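## Task

Scene 1 (the cell is paused). The log reads: in an earlier run 9139, plate B38 was thrown away but its lid was left in LP1. Then R33 (at N3) had its lid taken to LP2, R83 (at N2) to LP4, and R38 (at N1) to LP3. The dispenser failed and the run stopped. Auto-recovery put the LP3 lid onto N1 and the LP4 lid onto N2, then the watchdog halted it. Because the lids carry no marks, use the log to decide which lid belongs to which plate. Seat every plate's own lid fully on it and then press CONTINUE. The plates, and the leftover lid from run 9139, must stay where they began. If two or more plates in the nests lack a lid, press CALL instead and leave every plate and lid as it began. Pressing RETRY, CONTINUE or SKIP fails the task if a gripper is holding labware, if any nest plate is not seated, or if any lid at a nest is not seated on its plate. Results held in place only by the robot do not count. At the end the grippers must be open and the arms away from the labware; resting on the panel housing, the CALL key or the needed key is allowed.

## Robot and tools

Reading the logs. In scene 1 the auto-recovery already returned the correct lids to N1 (R38) and N2 (R83); only R33 at N3 is bare, and its lid sits in LP2. So the job is to carry the LP2 lid onto N3, release, then press CONTINUE; the LP1 lid belongs to the discarded B38 and must not move. In scene 2 N2 (E01) and N1 (F10) already have their right lids; E07 at N3 is bare and its lid is in LP1, while the LP2 lid (from E10) stays put. Deck labels name the nests and lid parks; their layout is random, so find them in the images.

Robot. Two arms, left_arm and right_arm, each with a parallel two-finger gripper and a wrist camera. Cameras: cam_high (672x504, fixed overhead), cam_left_wrist and cam_right_wrist (616x616 fisheye). One arm can be parked out of the way. Bases: left_arm at (-0.038, +0.328, +0.373), right_arm at (-0.005, -0.282, +0.373), both slightly tilted.

Frame. All positions are in one scene frame, metres: origin on the table top midway between the arms, +z up, +x out over the table, +y toward left_arm. Orientation is a quaternion written w first (qw, qx, qy, qz). On each gripper the fingers extend along its own +z and close along its own y. The reported hand point lies between the finger pads, roughly 1 cm short of the tips.

Row layout. Every motion command uses a row of 16 numbers: left_arm x, y, z, qw, qx, qy, qz, opening, then the same eight for right_arm. Both arms always appear even if one stays still. Positions and quaternions are absolute targets in the scene frame, not offsets. Opening runs from -1 (closed) to +1 (fully open, 0.094 m). To keep an arm still, resend exactly its pose and opening from the last result; to keep a hand's orientation, repeat the same quaternion rather than copying a drifted reading.

Tools.
- execute_actions(actions): a list of actions; each action is a table of up to 15 rows, one row per 1/30 s step, the final row repeated to fill 15 steps. An empty list just returns state and images. A target more than 0.6 m from the hand's current place along any hand axis is refused; if the first action is bad the whole call does nothing.
- move(target, speed, blocking): one 16-number row; each hand travels a straight line to its target, both finishing together, 0.5 to 10 s. speed in m/s from 0.002 to 0.5 (default 0.25); rotation capped at twice that in rad/s. Opening is applied at the start. blocking=false returns after 0.5 s; then use wait(0) or stop before sending more.
- wait(seconds): 0 to 10, holds the last commands.
- stop(): brakes a running move.
- zoom_image(camera, region): region [x0, y0, x1, y1] in image pixels, at most 504x504, origin top-left.
- read_manual(section): licence texts only.
- finished_scene(scene): ends scene 1 or 2; irreversible.

Control behaviour. Each step the command is clipped to within 70 mm and 16 degrees of the measured pose, so long reaches need several actions. Hands often stop a centimetre or more off target, usually low; tiny moves of a few mm may not register. Position wins over orientation when both cannot be met. Paths ignore obstacles and the other arm.

Results. Each gives a state line per arm (position, quaternion), grip_measured (finger opening on the command scale, may be off about 1 mm), Hand target lines, and images. A move adds a 'move:' line: done, off_target, moving, held or fault, plus limits (paced = pose clipped; held = a check blocked steps, after which the arm may surge). 'pose unreachable' means the clearance check altered that arm's command. HELD marks blocked steps; FAULT marks an arm stop; MOTOR HOT warns from 85 °C and at 100 °C the arm drops.

Gripping. To hold the lid, command an opening about 0.03 below grip_measured; less grips gentler. Force limit is around 50 to 62 N per pad.

Suggested order. Park the idle arm. Locate the right lid park and N3 (zoom as needed). Approach the lid from above, open, descend, close, lift slowly, carry over N3, lower until it sits flat and fully down, open, rise clear. Check the camera that the lid is seated and the other plates and lids untouched. Then, with both grippers empty, press the green CONTINUE key (second from left: RETRY white, CONTINUE green, SKIP yellow, CALL blue) until it latches. Then call finished_scene.

Avoid. Dropping or knocking labware off the table, fast contacts, deep pushes past contact, arms colliding, holding loads while thinking, and pressing any go key early or the wrong one.

Each tool is called after "Call:" as name(argument=value, ...) on one line, values as JSON.

## Session

Call:
execute_actions(actions=[])

Scene clock: 0.00 s.
left_arm: end_effector_position=(+0.4586, +0.4958, +0.2062) grip_measured=+1.000 end_effector_quat_wxyz=(+0.196, +0.310, +0.752, +0.547) | right_arm: end_effector_position=(+0.5099, -0.3622, +0.2574) grip_measured=+1.000 end_effector_quat_wxyz=(+0.381, -0.025, +0.924, +0.008)
Joint positions: left_arm=[ 0.007  2.124  0.687  1.549 -0.681  1.573  0.094] | right_arm=[-0.251  1.533  0.58   0.564 -0.129 -0.245  0.094]
Joint velocities: left_arm=[-0.024 -0.005 -0.012  0.007  0.022 -0.022  0.   ] | right_arm=[-0.005 -0.015  0.012 -0.007 -0.022  0.022  0.   ]
Hand target (left_arm): +0.458, +0.496, +0.207; +0.197, +0.310, +0.752, +0.548
Hand target (right_arm): +0.514, -0.363, +0.258; +0.385, -0.025, +0.923, +0.007

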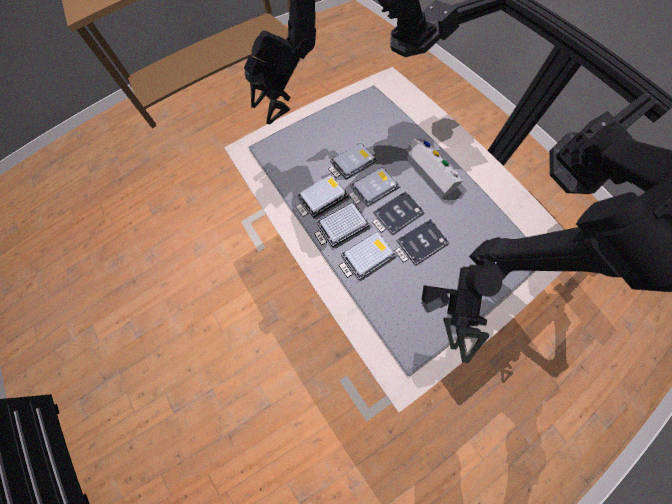

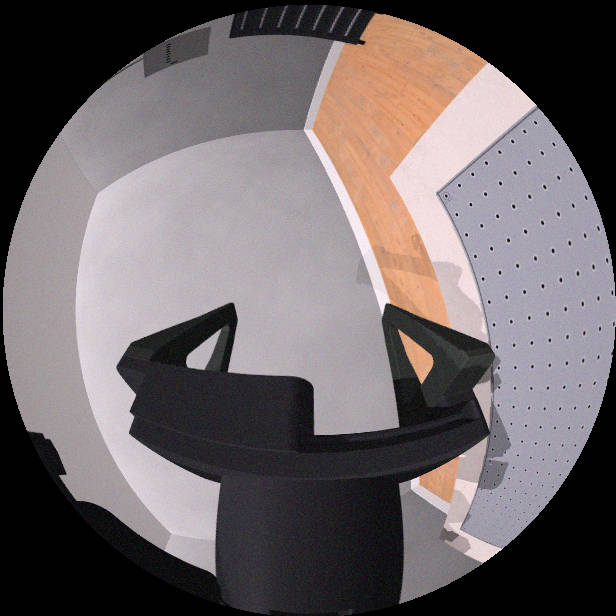

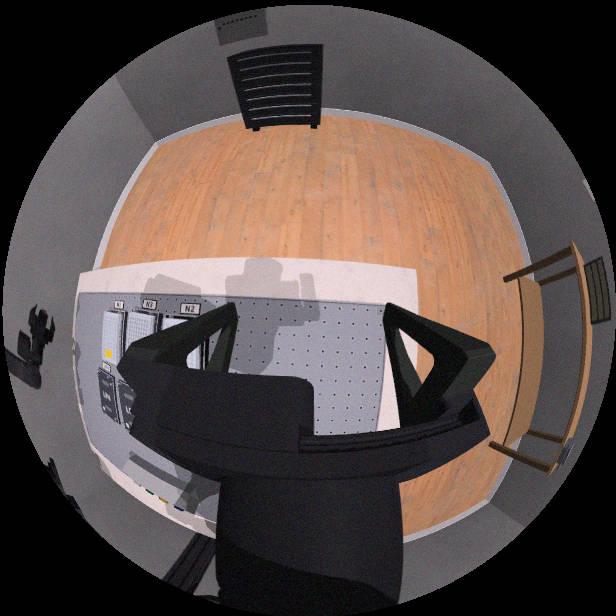

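Call:
zoom_image(camera="cam_high", region=[280, 120, 490, 290])

Call:
zoom_image(camera="cam_right_wrist", region=[70, 270, 270, 520])

Region (280, 120, 490, 290) of cam_high's 672x504 image, scaled by 2.400, with more detail than that image has; it fills the top 408 rows of this view, and the rest is white.

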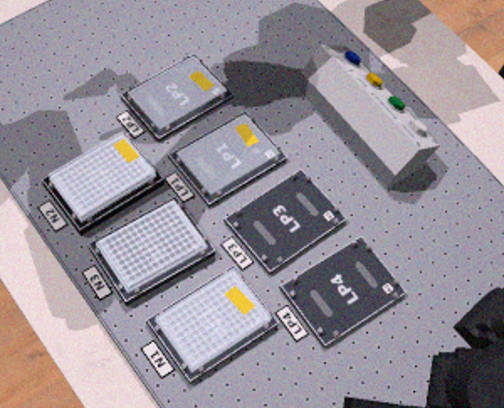

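Region (70, 270, 270, 520) of cam_right_wrist's 616x616 image, scaled by 2.016, with more detail than that image has; it fills the left 403 columns of this view, and the rest is white.

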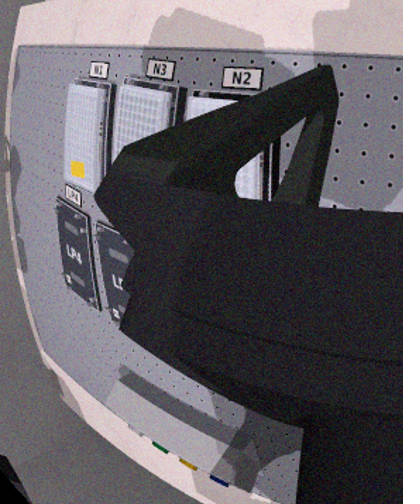

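Call:
zoom_image(camera="cam_high", region=[290, 135, 410, 255])

Call:
zoom_image(camera="cam_high", region=[310, 190, 410, 290])

Call:
zoom_image(camera="cam_high", region=[395, 125, 475, 205])

Region (290, 135, 410, 255) of cam_high's 672x504 image, scaled by 4.200, with more detail than that image has.

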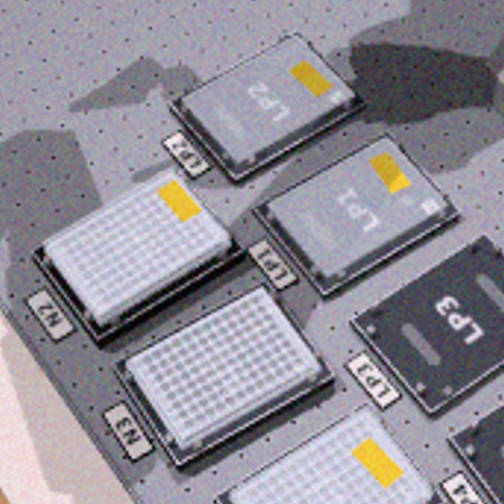

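Region (310, 190, 410, 290) of cam_high's 672x504 image, scaled by 5.040, with more detail than that image has.

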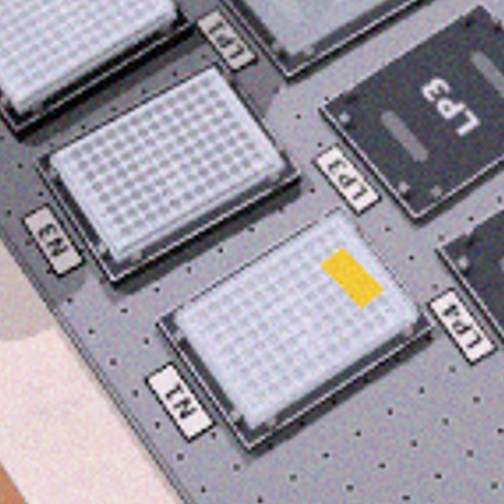

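Region (395, 125, 475, 205) of cam_high's 672x504 image, scaled by 6.300, with more detail than that image has.

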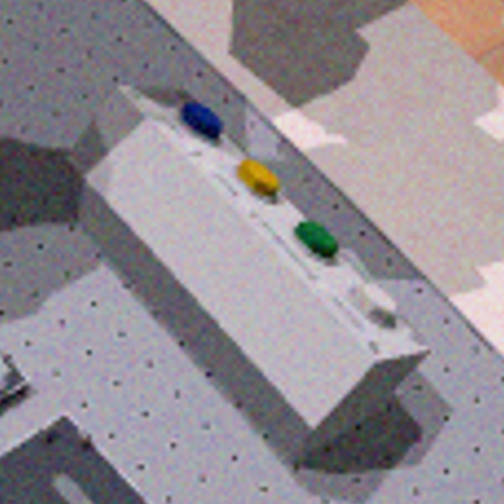

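Call:
move(target=[0.4586,0.4958,0.2062,0.196,0.310,0.752,0.547,1, 0.273,-0.198,0.12,0,0,1,0,1], speed=0.4)

Scene clock: 23.23 s.
left_arm: end_effector_position=(+0.4586, +0.4958, +0.2062) grip_measured=+1.000 end_effector_quat_wxyz=(+0.196, +0.310, +0.752, +0.547) | right_arm: end_effector_position=(+0.2730, -0.2032, +0.1208) grip_measured=+1.000 end_effector_quat_wxyz=(+0.005, -0.007, +1.000, -0.001)
Joint positions: left_arm=[ 0.007  2.124  0.687  1.549 -0.681  1.573  0.094] | right_arm=[0.199 1.895 0.494 0.196 0.252 0.193 0.094]
Joint velocities: left_arm=[-0.005 -0.005 -0.002 -0.002 -0.051 -0.007  0.   ] | right_arm=[-0.005 -0.005 -0.002  0.002 -0.022  0.007  0.   ]
Hand target (left_arm): +0.459, +0.496, +0.206; +0.196, +0.310, +0.752, +0.547
Hand target (right_arm): +0.274, -0.201, +0.120; +0.003, -0.004, +1.000, -0.002
Off the commanded pose (left_arm): 0.000 m, 0 deg.
Off the commanded pose (right_arm): 0.005 m, 1 deg.
move: done
camera_calibration (this result's frames):
cam_right_wrist: T_world_to_cam=[[0.00596997, -0.999946, -0.00850133, -0.203391], [-0.811891, -0.00980995, 0.583726, 0.149963], [-0.583778, 0.00341734, -0.811906, 0.378631], [0, 0, 0, 1]] pos_world=[0.344005, -0.203202, 0.218147]

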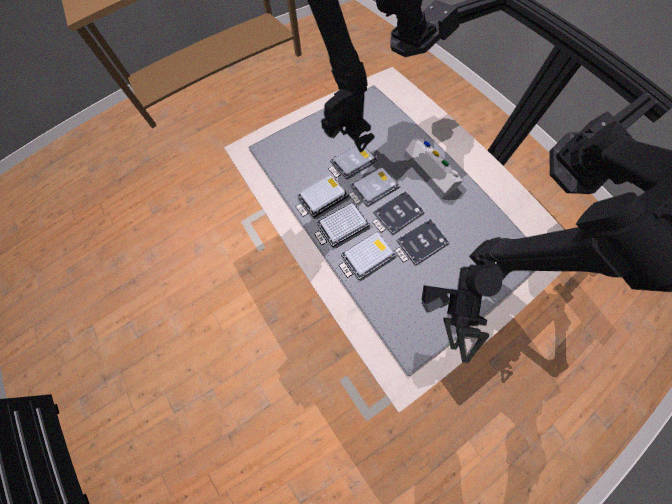

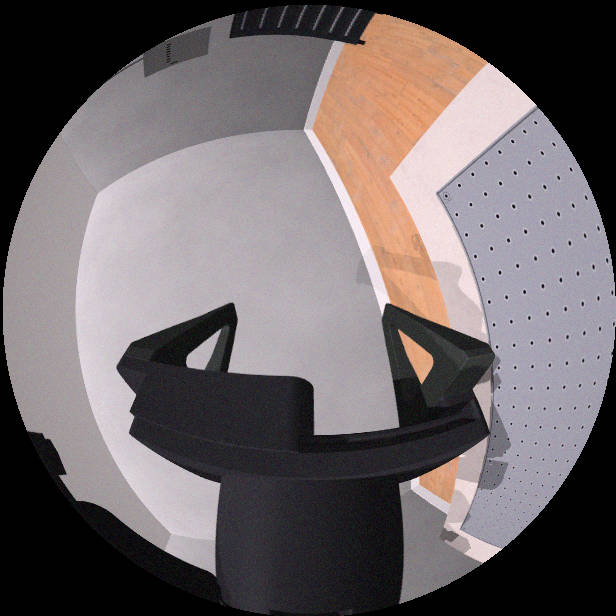

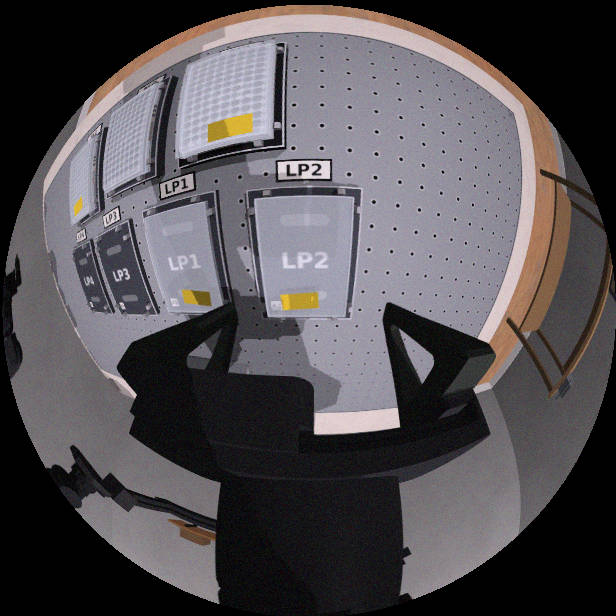

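Call:
zoom_image(camera="cam_right_wrist", region=[220, 150, 400, 330])

Call:
zoom_image(camera="cam_right_wrist", region=[60, 30, 300, 230])

Region (220, 150, 400, 330) of cam_right_wrist's 616x616 image, scaled by 2.800, with more detail than that image has.

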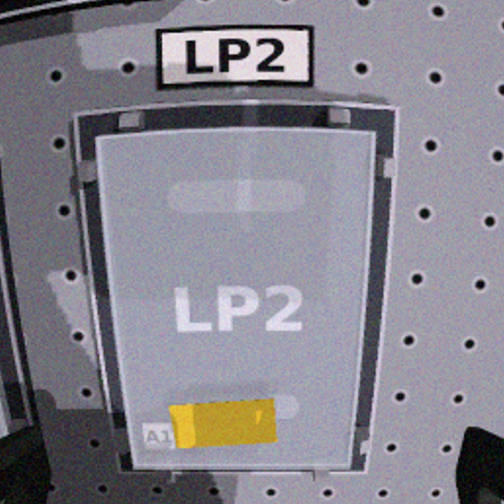

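Region (60, 30, 300, 230) of cam_right_wrist's 616x616 image, scaled by 2.100, with more detail than that image has.

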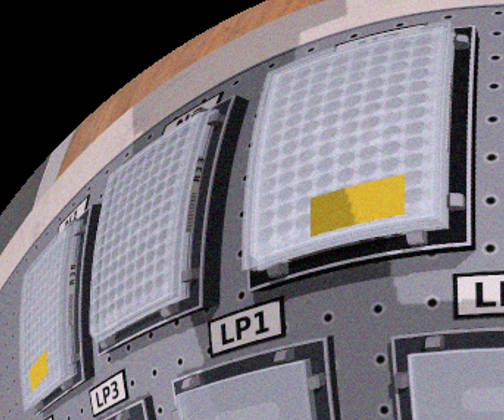

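Call:
zoom_image(camera="cam_right_wrist", region=[60, 60, 190, 230])

Call:
zoom_image(camera="cam_right_wrist", region=[165, 30, 305, 180])

Region (60, 60, 190, 230) of cam_right_wrist's 616x616 image, scaled by 2.965, with more detail than that image has; it fills the left 385 columns of this view, and the rest is white.

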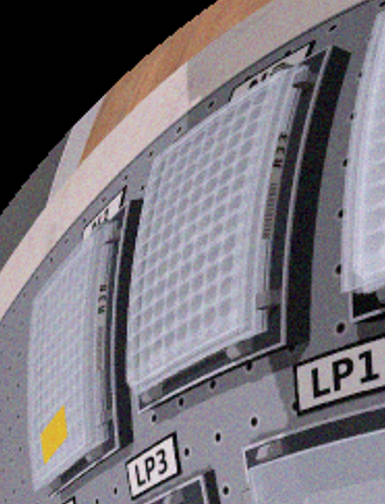

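Region (165, 30, 305, 180) of cam_right_wrist's 616x616 image, scaled by 3.360, with more detail than that image has; it fills the left 470 columns of this view, and the rest is white.

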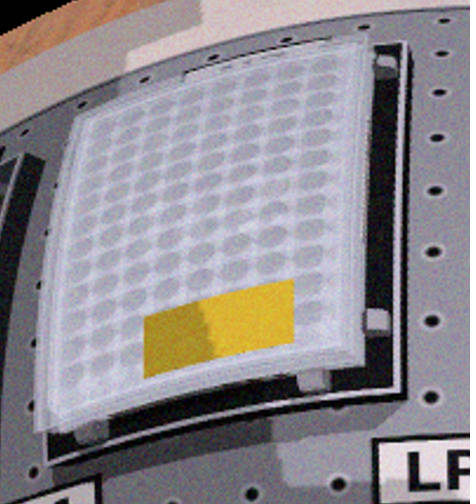

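Call:
move(target=[0.4586,0.4958,0.2062,0.196,0.310,0.752,0.547,1, 0.265,-0.196,0.065,0,0,1,0,1], speed=0.2)

Scene clock: 47.93 s.
left_arm: end_effector_position=(+0.4586, +0.4958, +0.2062) grip_measured=+1.000 end_effector_quat_wxyz=(+0.196, +0.310, +0.752, +0.547) | right_arm: end_effector_position=(+0.2600, -0.1916, +0.0689) grip_measured=+1.000 end_effector_quat_wxyz=(-0.005, -0.008, +1.000, -0.000)
Joint positions: left_arm=[ 0.007  2.124  0.687  1.549 -0.681  1.573  0.094] | right_arm=[0.199 2.108 0.566 0.317 0.247 0.195 0.094]
Joint velocities: left_arm=[-0.005  0.005 -0.017  0.007  0.037  0.022  0.   ] | right_arm=[ 0.005 -0.005  0.007 -0.007  0.051 -0.051  0.   ]
Hand target (left_arm): +0.459, +0.496, +0.206; +0.196, +0.310, +0.752, +0.547
Hand target (right_arm): +0.265, -0.196, +0.065; -0.000, -0.000, +1.000, -0.000
Off the commanded pose (left_arm): 0.000 m, 0 deg.
Off the commanded pose (right_arm): 0.008 m, 1 deg.
move: done
camera_calibration (this result's frames):
cam_right_wrist: T_world_to_cam=[[0.00808989, -0.999923, -0.00942647, -0.192646], [-0.799911, -0.012128, 0.599996, 0.165183], [-0.600064, 0.00268644, -0.799948, 0.332082], [0, 0, 0, 1]] pos_world=[0.33296, -0.19152, 0.164723]

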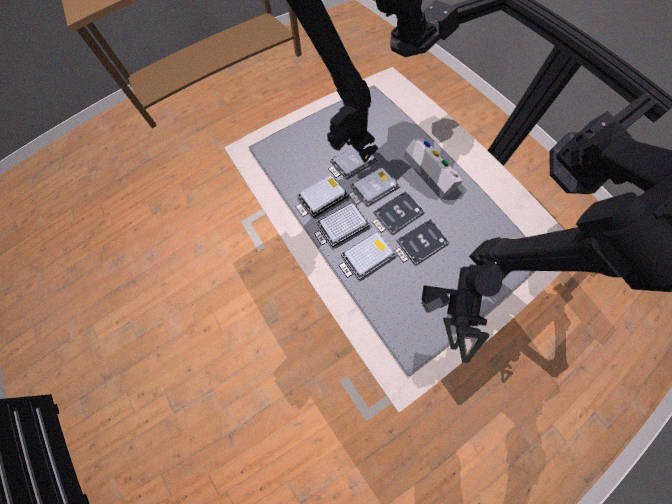

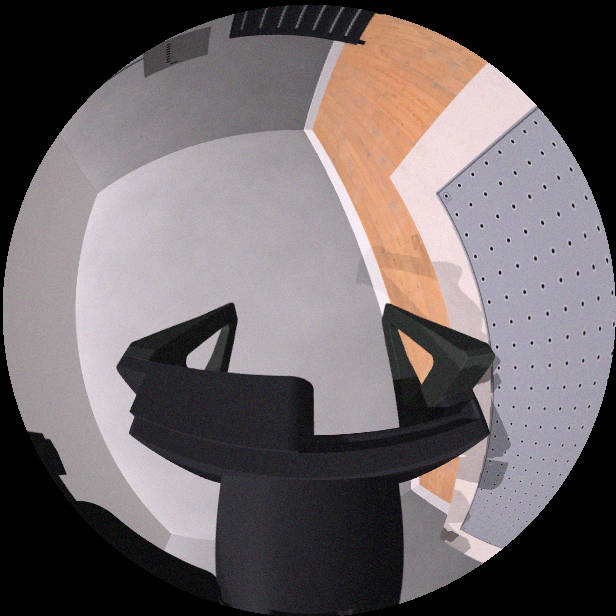

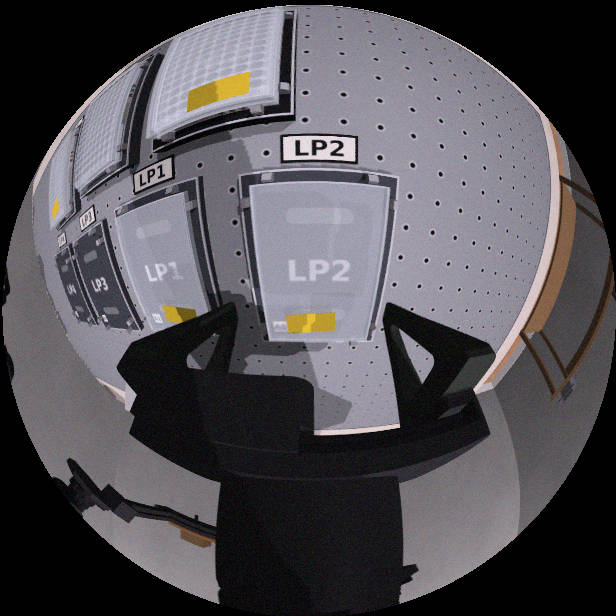

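Call:
zoom_image(camera="cam_right_wrist", region=[220, 160, 420, 360])

Region (220, 160, 420, 360) of cam_right_wrist's 616x616 image, scaled by 2.520, with more detail than that image has.

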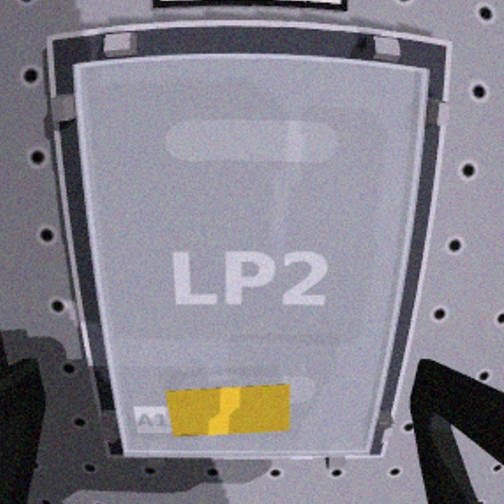

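Call:
move(target=[0.4586,0.4958,0.2062,0.196,0.310,0.752,0.547,1, 0.268,-0.204,0.056,0,-0.01,1,0,1], speed=0.1)

Scene clock: 59.63 s.
left_arm: end_effector_position=(+0.4586, +0.4958, +0.2062) grip_measured=+1.000 end_effector_quat_wxyz=(+0.196, +0.310, +0.752, +0.547) | right_arm: end_effector_position=(+0.2691, -0.1990, +0.0623) grip_measured=+1.000 end_effector_quat_wxyz=(+0.002, -0.011, +1.000, +0.001)
Joint positions: left_arm=[ 0.007  2.124  0.687  1.549 -0.681  1.573  0.094] | right_arm=[0.166 2.119 0.581 0.334 0.235 0.155 0.094]
Joint velocities: left_arm=[ 0.005  0.015  0.007  0.002  0.037 -0.007  0.   ] | right_arm=[-0.005 -0.005  0.012 -0.007  0.007 -0.081  0.   ]
Hand target (left_arm): +0.459, +0.496, +0.206; +0.196, +0.310, +0.752, +0.547
Hand target (right_arm): +0.268, -0.204, +0.056; -0.000, -0.010, +1.000, -0.000
Off the commanded pose (left_arm): 0.000 m, 0 deg.
Off the commanded pose (right_arm): 0.008 m, 0 deg.
move: done
camera_calibration (this result's frames):
cam_right_wrist: T_world_to_cam=[[0.0136872, -0.999836, -0.0118893, -0.201479], [-0.807655, -0.0180648, 0.589378, 0.177821], [-0.589496, 0.00153554, -0.80777, 0.329705], [0, 0, 0, 1]] pos_world=[0.340736, -0.19874, 0.159127]

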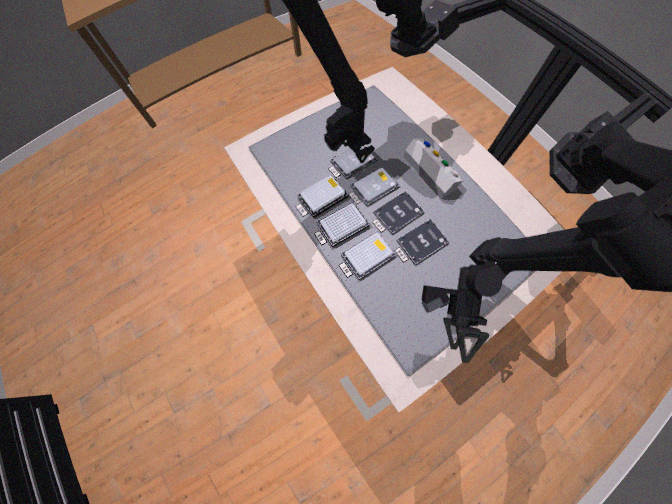

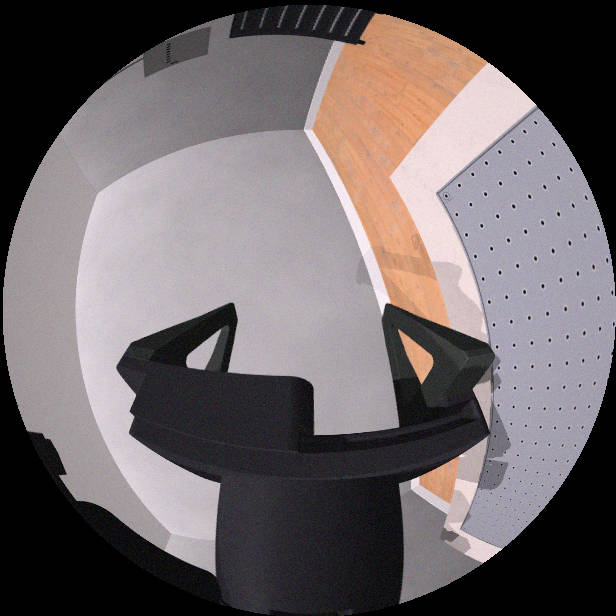

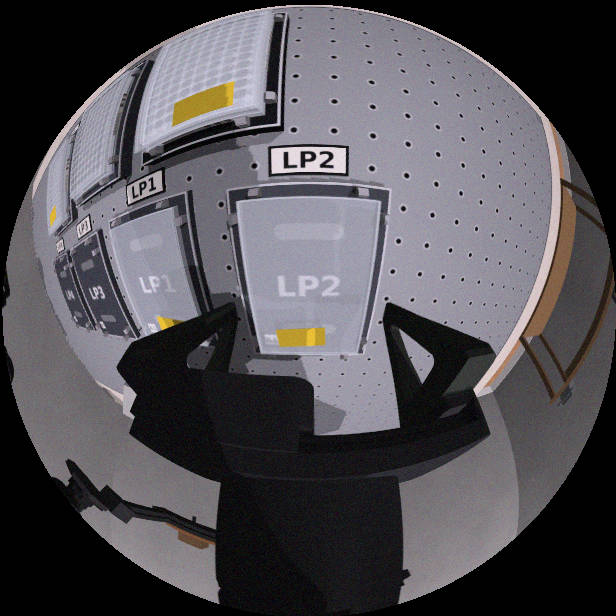

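Call:
move(target=[0.4586,0.4958,0.2062,0.196,0.310,0.752,0.547,1, 0.266,-0.204,0.040,0,-0.01,1,0,1], speed=0.05)

Call:
zoom_image(camera="cam_right_wrist", region=[190, 170, 430, 400])

Scene clock: 65.27 s.
left_arm: end_effector_position=(+0.4586, +0.4958, +0.2062) grip_measured=+1.000 end_effector_quat_wxyz=(+0.196, +0.310, +0.752, +0.547) | right_arm: end_effector_position=(+0.2643, -0.1982, +0.0461) grip_measured=+1.000 end_effector_quat_wxyz=(-0.001, -0.014, +1.000, +0.001)
Joint positions: left_arm=[ 0.007  2.124  0.687  1.549 -0.681  1.573  0.094] | right_arm=[0.159 2.18  0.605 0.367 0.232 0.143 0.094]
Joint velocities: left_arm=[ 0.005 -0.005  0.012 -0.022  0.037 -0.125  0.   ] | right_arm=[ 0.005 -0.005 -0.012 -0.007  0.022 -0.022  0.   ]
Hand target (left_arm): +0.459, +0.496, +0.206; +0.196, +0.310, +0.752, +0.547
Hand target (right_arm): +0.266, -0.204, +0.040; -0.000, -0.010, +1.000, -0.000
Off the commanded pose (left_arm): 0.000 m, 0 deg.
Off the commanded pose (right_arm): 0.009 m, 0 deg.
move: done
camera_calibration (this result's frames):
cam_right_wrist: T_world_to_cam=[[0.0194931, -0.999742, -0.0116939, -0.202416], [-0.80413, -0.0226273, 0.594023, 0.181511], [-0.594134, -0.00217592, -0.804363, 0.314121], [0, 0, 0, 1]] pos_world=[0.336534, -0.197573, 0.142479]

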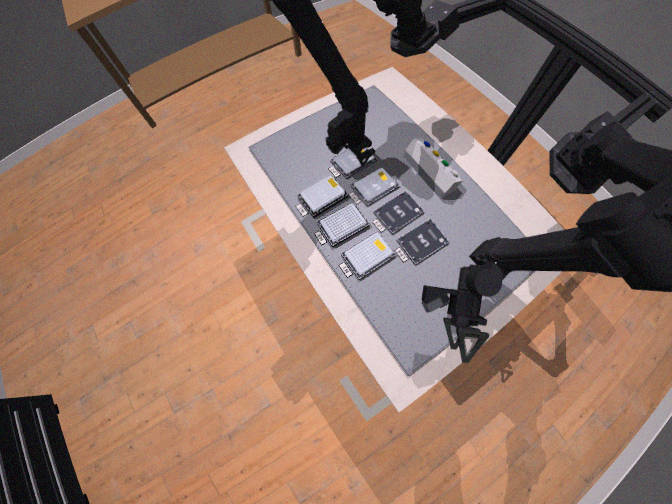

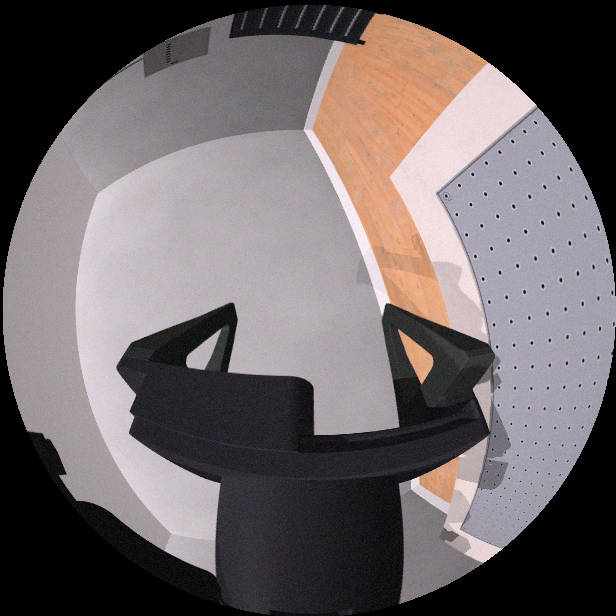

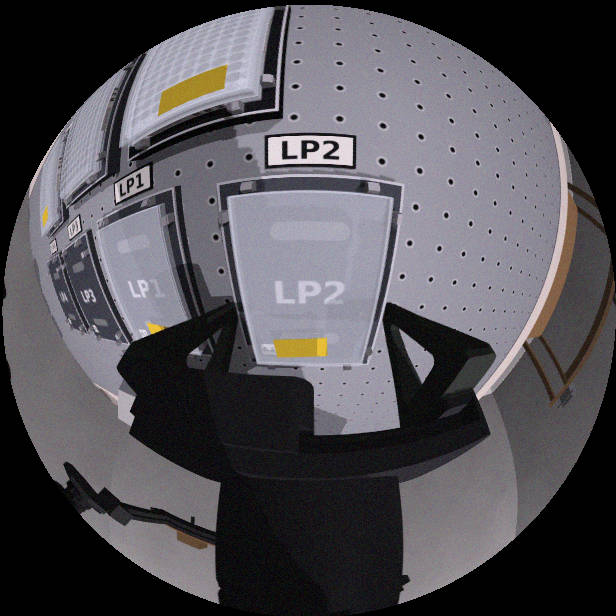

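Region (190, 170, 430, 400) of cam_right_wrist's 616x616 image, scaled by 2.100, with more detail than that image has; it fills the top 483 rows of this view, and the rest is white.

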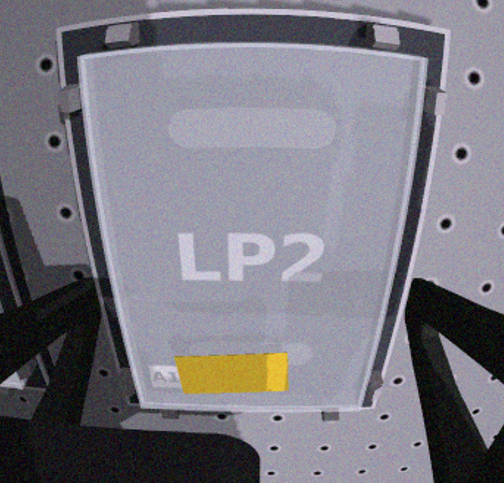

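Call:
move(target=[0.4586,0.4958,0.2062,0.196,0.310,0.752,0.547,1, 0.266,-0.2045,0.033,0,-0.01,1,0,1], speed=0.03)

Call:
zoom_image(camera="cam_right_wrist", region=[190, 170, 430, 400])

Scene clock: 73.83 s.
left_arm: end_effector_position=(+0.4586, +0.4958, +0.2062) grip_measured=+1.000 end_effector_quat_wxyz=(+0.196, +0.310, +0.752, +0.547) | right_arm: end_effector_position=(+0.2663, -0.1983, +0.0394) grip_measured=+1.000 end_effector_quat_wxyz=(+0.001, -0.014, +1.000, +0.002)
Joint positions: left_arm=[ 0.007  2.124  0.687  1.549 -0.681  1.573  0.094] | right_arm=[0.153 2.2   0.619 0.379 0.229 0.137 0.094]
Joint velocities: left_arm=[-0.005 -0.034 -0.007 -0.012 -0.007  0.051  0.   ] | right_arm=[-0.005 -0.005 -0.022  0.012  0.037 -0.007  0.   ]
Hand target (left_arm): +0.459, +0.496, +0.206; +0.196, +0.310, +0.752, +0.547
Hand target (right_arm): +0.266, -0.204, +0.033; -0.000, -0.010, +1.000, -0.000
Off the commanded pose (left_arm): 0.000 m, 0 deg.
Off the commanded pose (right_arm): 0.009 m, 0 deg.
move: done
camera_calibration (this result's frames):
cam_right_wrist: T_world_to_cam=[[0.0191608, -0.999734, -0.0128057, -0.202411], [-0.806584, -0.0230249, 0.590672, 0.187795], [-0.59081, -0.000988906, -0.80681, 0.309419], [0, 0, 0, 1]] pos_world=[0.338159, -0.197727, 0.136125]

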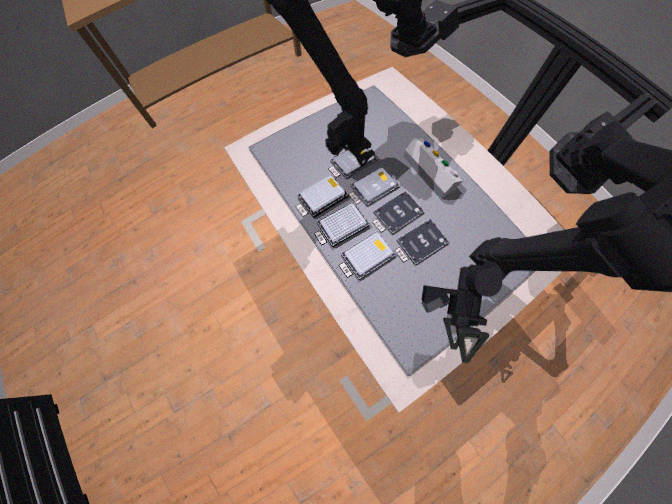

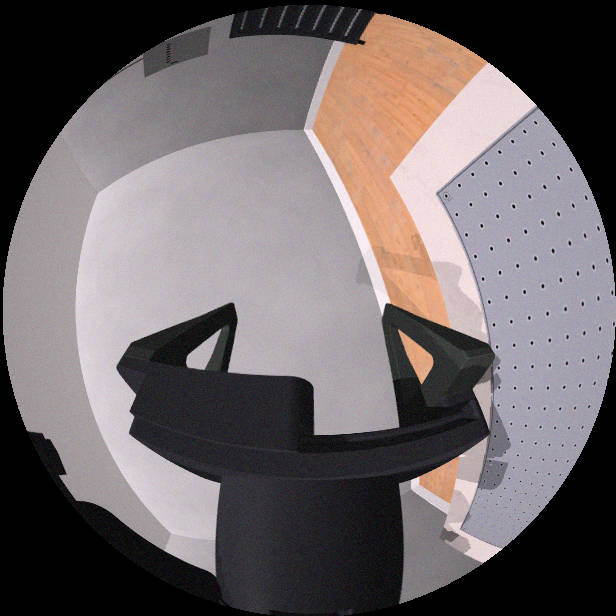

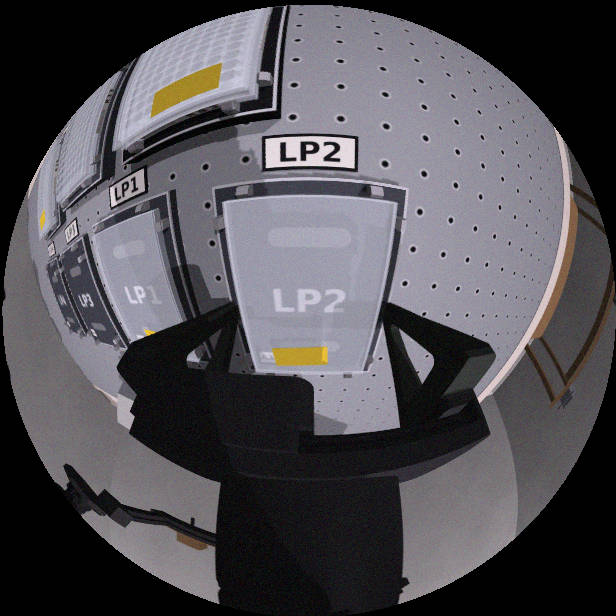

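Region (190, 170, 430, 400) of cam_right_wrist's 616x616 image, scaled by 2.100, with more detail than that image has; it fills the top 483 rows of this view, and the rest is white.

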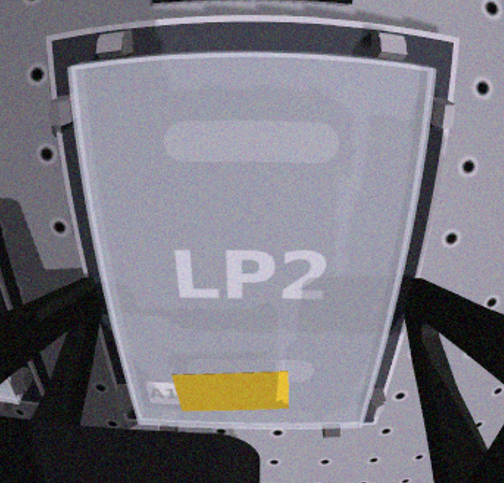

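Call:
execute_actions(actions=[[[0.4586,0.4958,0.2062,0.196,0.310,0.752,0.547,1, 0.266,-0.2045,0.033,0,-0.01,1,0,0.9],[0.4586,0.4958,0.2062,0.196,0.310,0.752,0.547,1, 0.266,-0.2045,0.033,0,-0.01,1,0,0.87],[0.4586,0.4958,0.2062,0.196,0.310,0.752,0.547,1, 0.266,-0.2045,0.033,0,-0.01,1,0,0.85],[0.4586,0.4958,0.2062,0.196,0.310,0.752,0.547,1, 0.266,-0.2045,0.033,0,-0.01,1,0,0.83],[0.4586,0.4958,0.2062,0.196,0.310,0.752,0.547,1, 0.266,-0.2045,0.033,0,-0.01,1,0,0.81],[0.4586,0.4958,0.2062,0.196,0.310,0.752,0.547,1, 0.266,-0.2045,0.033,0,-0.01,1,0,0.79],[0.4586,0.4958,0.2062,0.196,0.310,0.752,0.547,1, 0.266,-0.2045,0.033,0,-0.01,1,0,0.77]]])

Call:
zoom_image(camera="cam_right_wrist", region=[190, 170, 430, 400])

Scene clock: 81.57 s.
left_arm: end_effector_position=(+0.4586, +0.4958, +0.2062) grip_measured=+1.000 end_effector_quat_wxyz=(+0.196, +0.310, +0.752, +0.547) | right_arm: end_effector_position=(+0.2663, -0.1982, +0.0394) grip_measured=+0.795 end_effector_quat_wxyz=(+0.001, -0.014, +1.000, +0.002)
Joint positions: left_arm=[ 0.007  2.124  0.687  1.549 -0.681  1.573  0.094] | right_arm=[0.153 2.2   0.619 0.379 0.229 0.136 0.084]
Joint velocities: left_arm=[-0.005  0.005 -0.012 -0.002  0.037 -0.007  0.   ] | right_arm=[-0.005 -0.005  0.007 -0.002 -0.066  0.007  0.001]
Hand target (left_arm): +0.459, +0.496, +0.206; +0.196, +0.310, +0.752, +0.547
Hand target (right_arm): +0.266, -0.204, +0.033; -0.000, -0.010, +1.000, -0.000
Off the commanded pose (left_arm): 0.000 m, 0 deg.
Off the commanded pose (right_arm): 0.009 m, 1 deg.
Step readings (end_effector_position):
0: left_arm (+0.4586, +0.4958, +0.2062) | right_arm (+0.2663, -0.1983, +0.0394)
1: left_arm (+0.4586, +0.4958, +0.2062) | right_arm (+0.2663, -0.1983, +0.0394)
2: left_arm (+0.4586, +0.4958, +0.2062) | right_arm (+0.2663, -0.1983, +0.0394)
4: left_arm (+0.4586, +0.4958, +0.2062) | right_arm (+0.2663, -0.1982, +0.0394)
8: left_arm (+0.4586, +0.4958, +0.2062) | right_arm (+0.2663, -0.1982, +0.0394)
15: end_effector_position above
camera_calibration (this result's frames):
cam_right_wrist: T_world_to_cam=[[0.0199235, -0.999715, -0.0131821, -0.20253], [-0.80653, -0.0238625, 0.590711, 0.187606], [-0.590857, -0.00113731, -0.806776, 0.309395], [0, 0, 0, 1]] pos_world=[0.338153, -0.197644, 0.136122]

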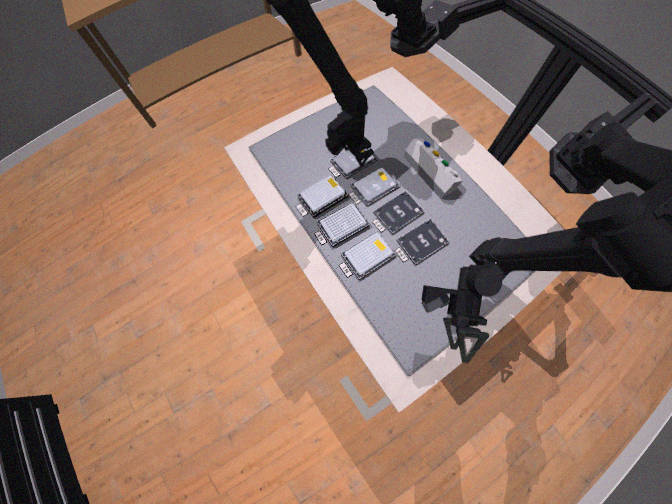

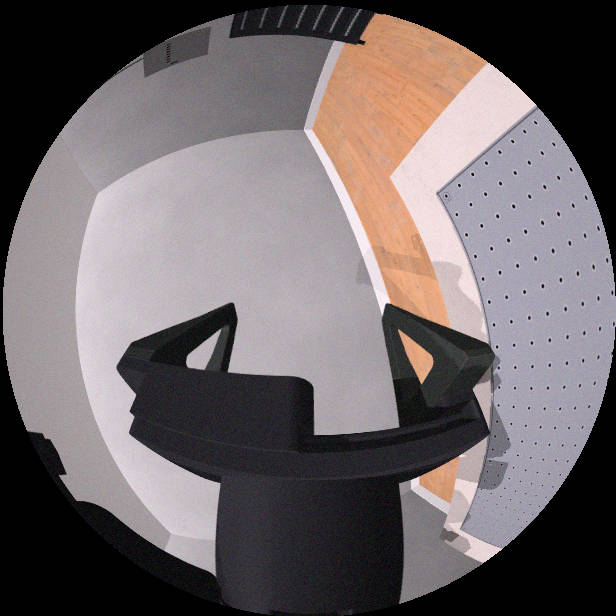

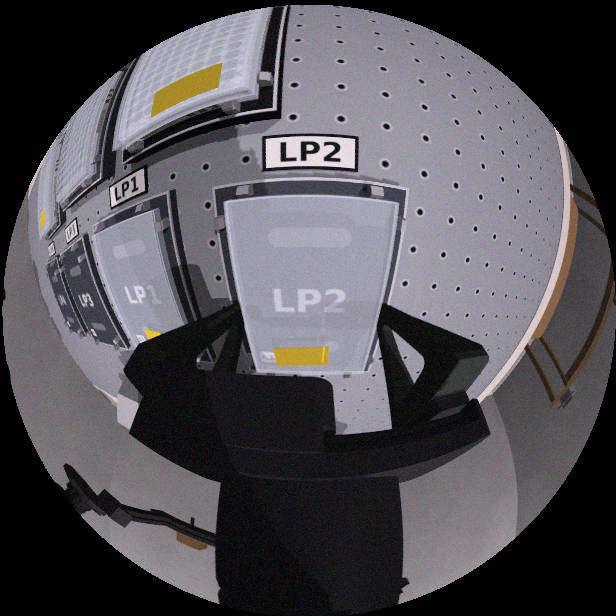

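Region (190, 170, 430, 400) of cam_right_wrist's 616x616 image, scaled by 2.100, with more detail than that image has; it fills the top 483 rows of this view, and the rest is white.

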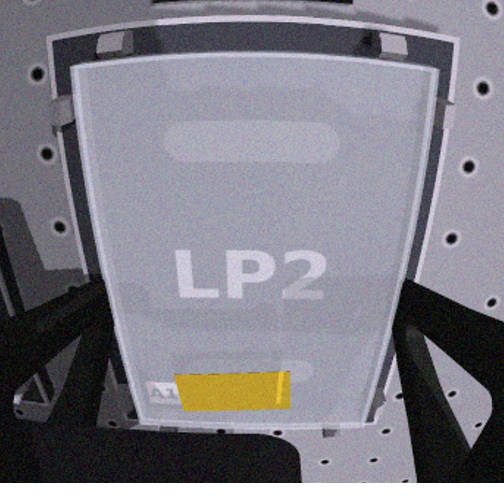

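Call:
move(target=[0.4586,0.4958,0.2062,0.196,0.310,0.752,0.547,1, 0.266,-0.194,0.065,0,-0.012,1,0,0.765], speed=0.04)

Scene clock: 85.80 s.
left_arm: end_effector_position=(+0.4586, +0.4958, +0.2062) grip_measured=+1.000 end_effector_quat_wxyz=(+0.196, +0.310, +0.752, +0.547) | right_arm: end_effector_position=(+0.2790, -0.1973, +0.0590) grip_measured=+0.795 end_effector_quat_wxyz=(+0.011, -0.007, +1.000, +0.001)
Joint positions: left_arm=[ 0.007  2.124  0.687  1.549 -0.681  1.573  0.094] | right_arm=[0.166 2.124 0.599 0.34  0.239 0.158 0.084]
Joint velocities: left_arm=[ 0.005 -0.015  0.017  0.012  0.022 -0.022  0.   ] | right_arm=[-0.005 -0.005 -0.007 -0.007 -0.037  0.007  0.001]
Hand target (left_arm): +0.459, +0.496, +0.206; +0.196, +0.310, +0.752, +0.547
Hand target (right_arm): +0.266, -0.194, +0.065; +0.000, -0.012, +1.000, +0.000
Off the commanded pose (left_arm): 0.000 m, 0 deg.
Off the commanded pose (right_arm): 0.015 m, 1 deg.
move: off_target (right_arm)
camera_calibration (this result's frames):
cam_right_wrist: T_world_to_cam=[[0.00601669, -0.999922, -0.0109507, -0.197977], [-0.818702, -0.0112136, 0.574109, 0.193141], [-0.574187, 0.00551112, -0.818706, 0.330087], [0, 0, 0, 1]] pos_world=[0.348847, -0.197615, 0.157192]

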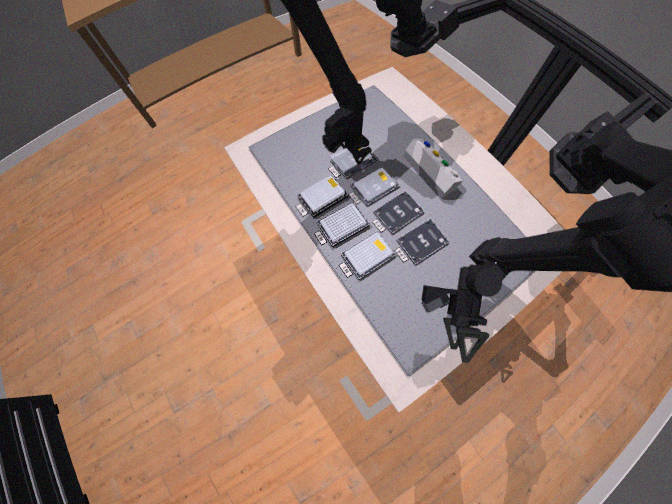

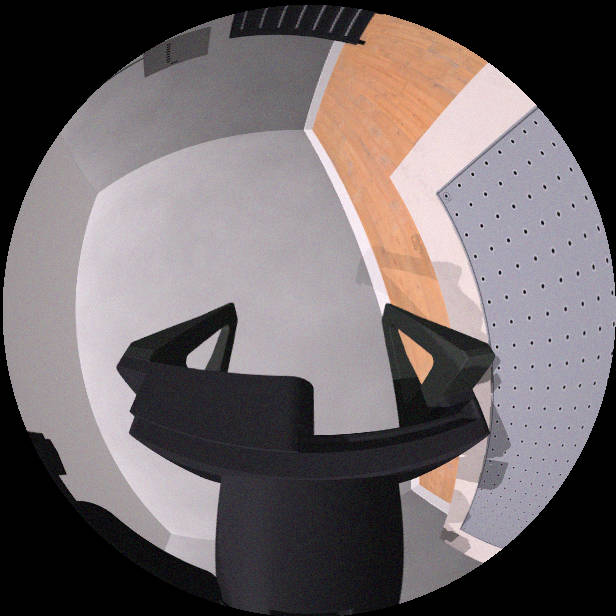

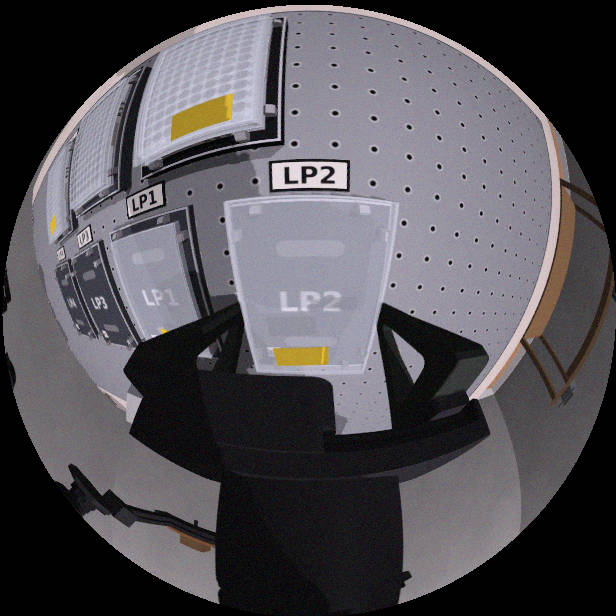

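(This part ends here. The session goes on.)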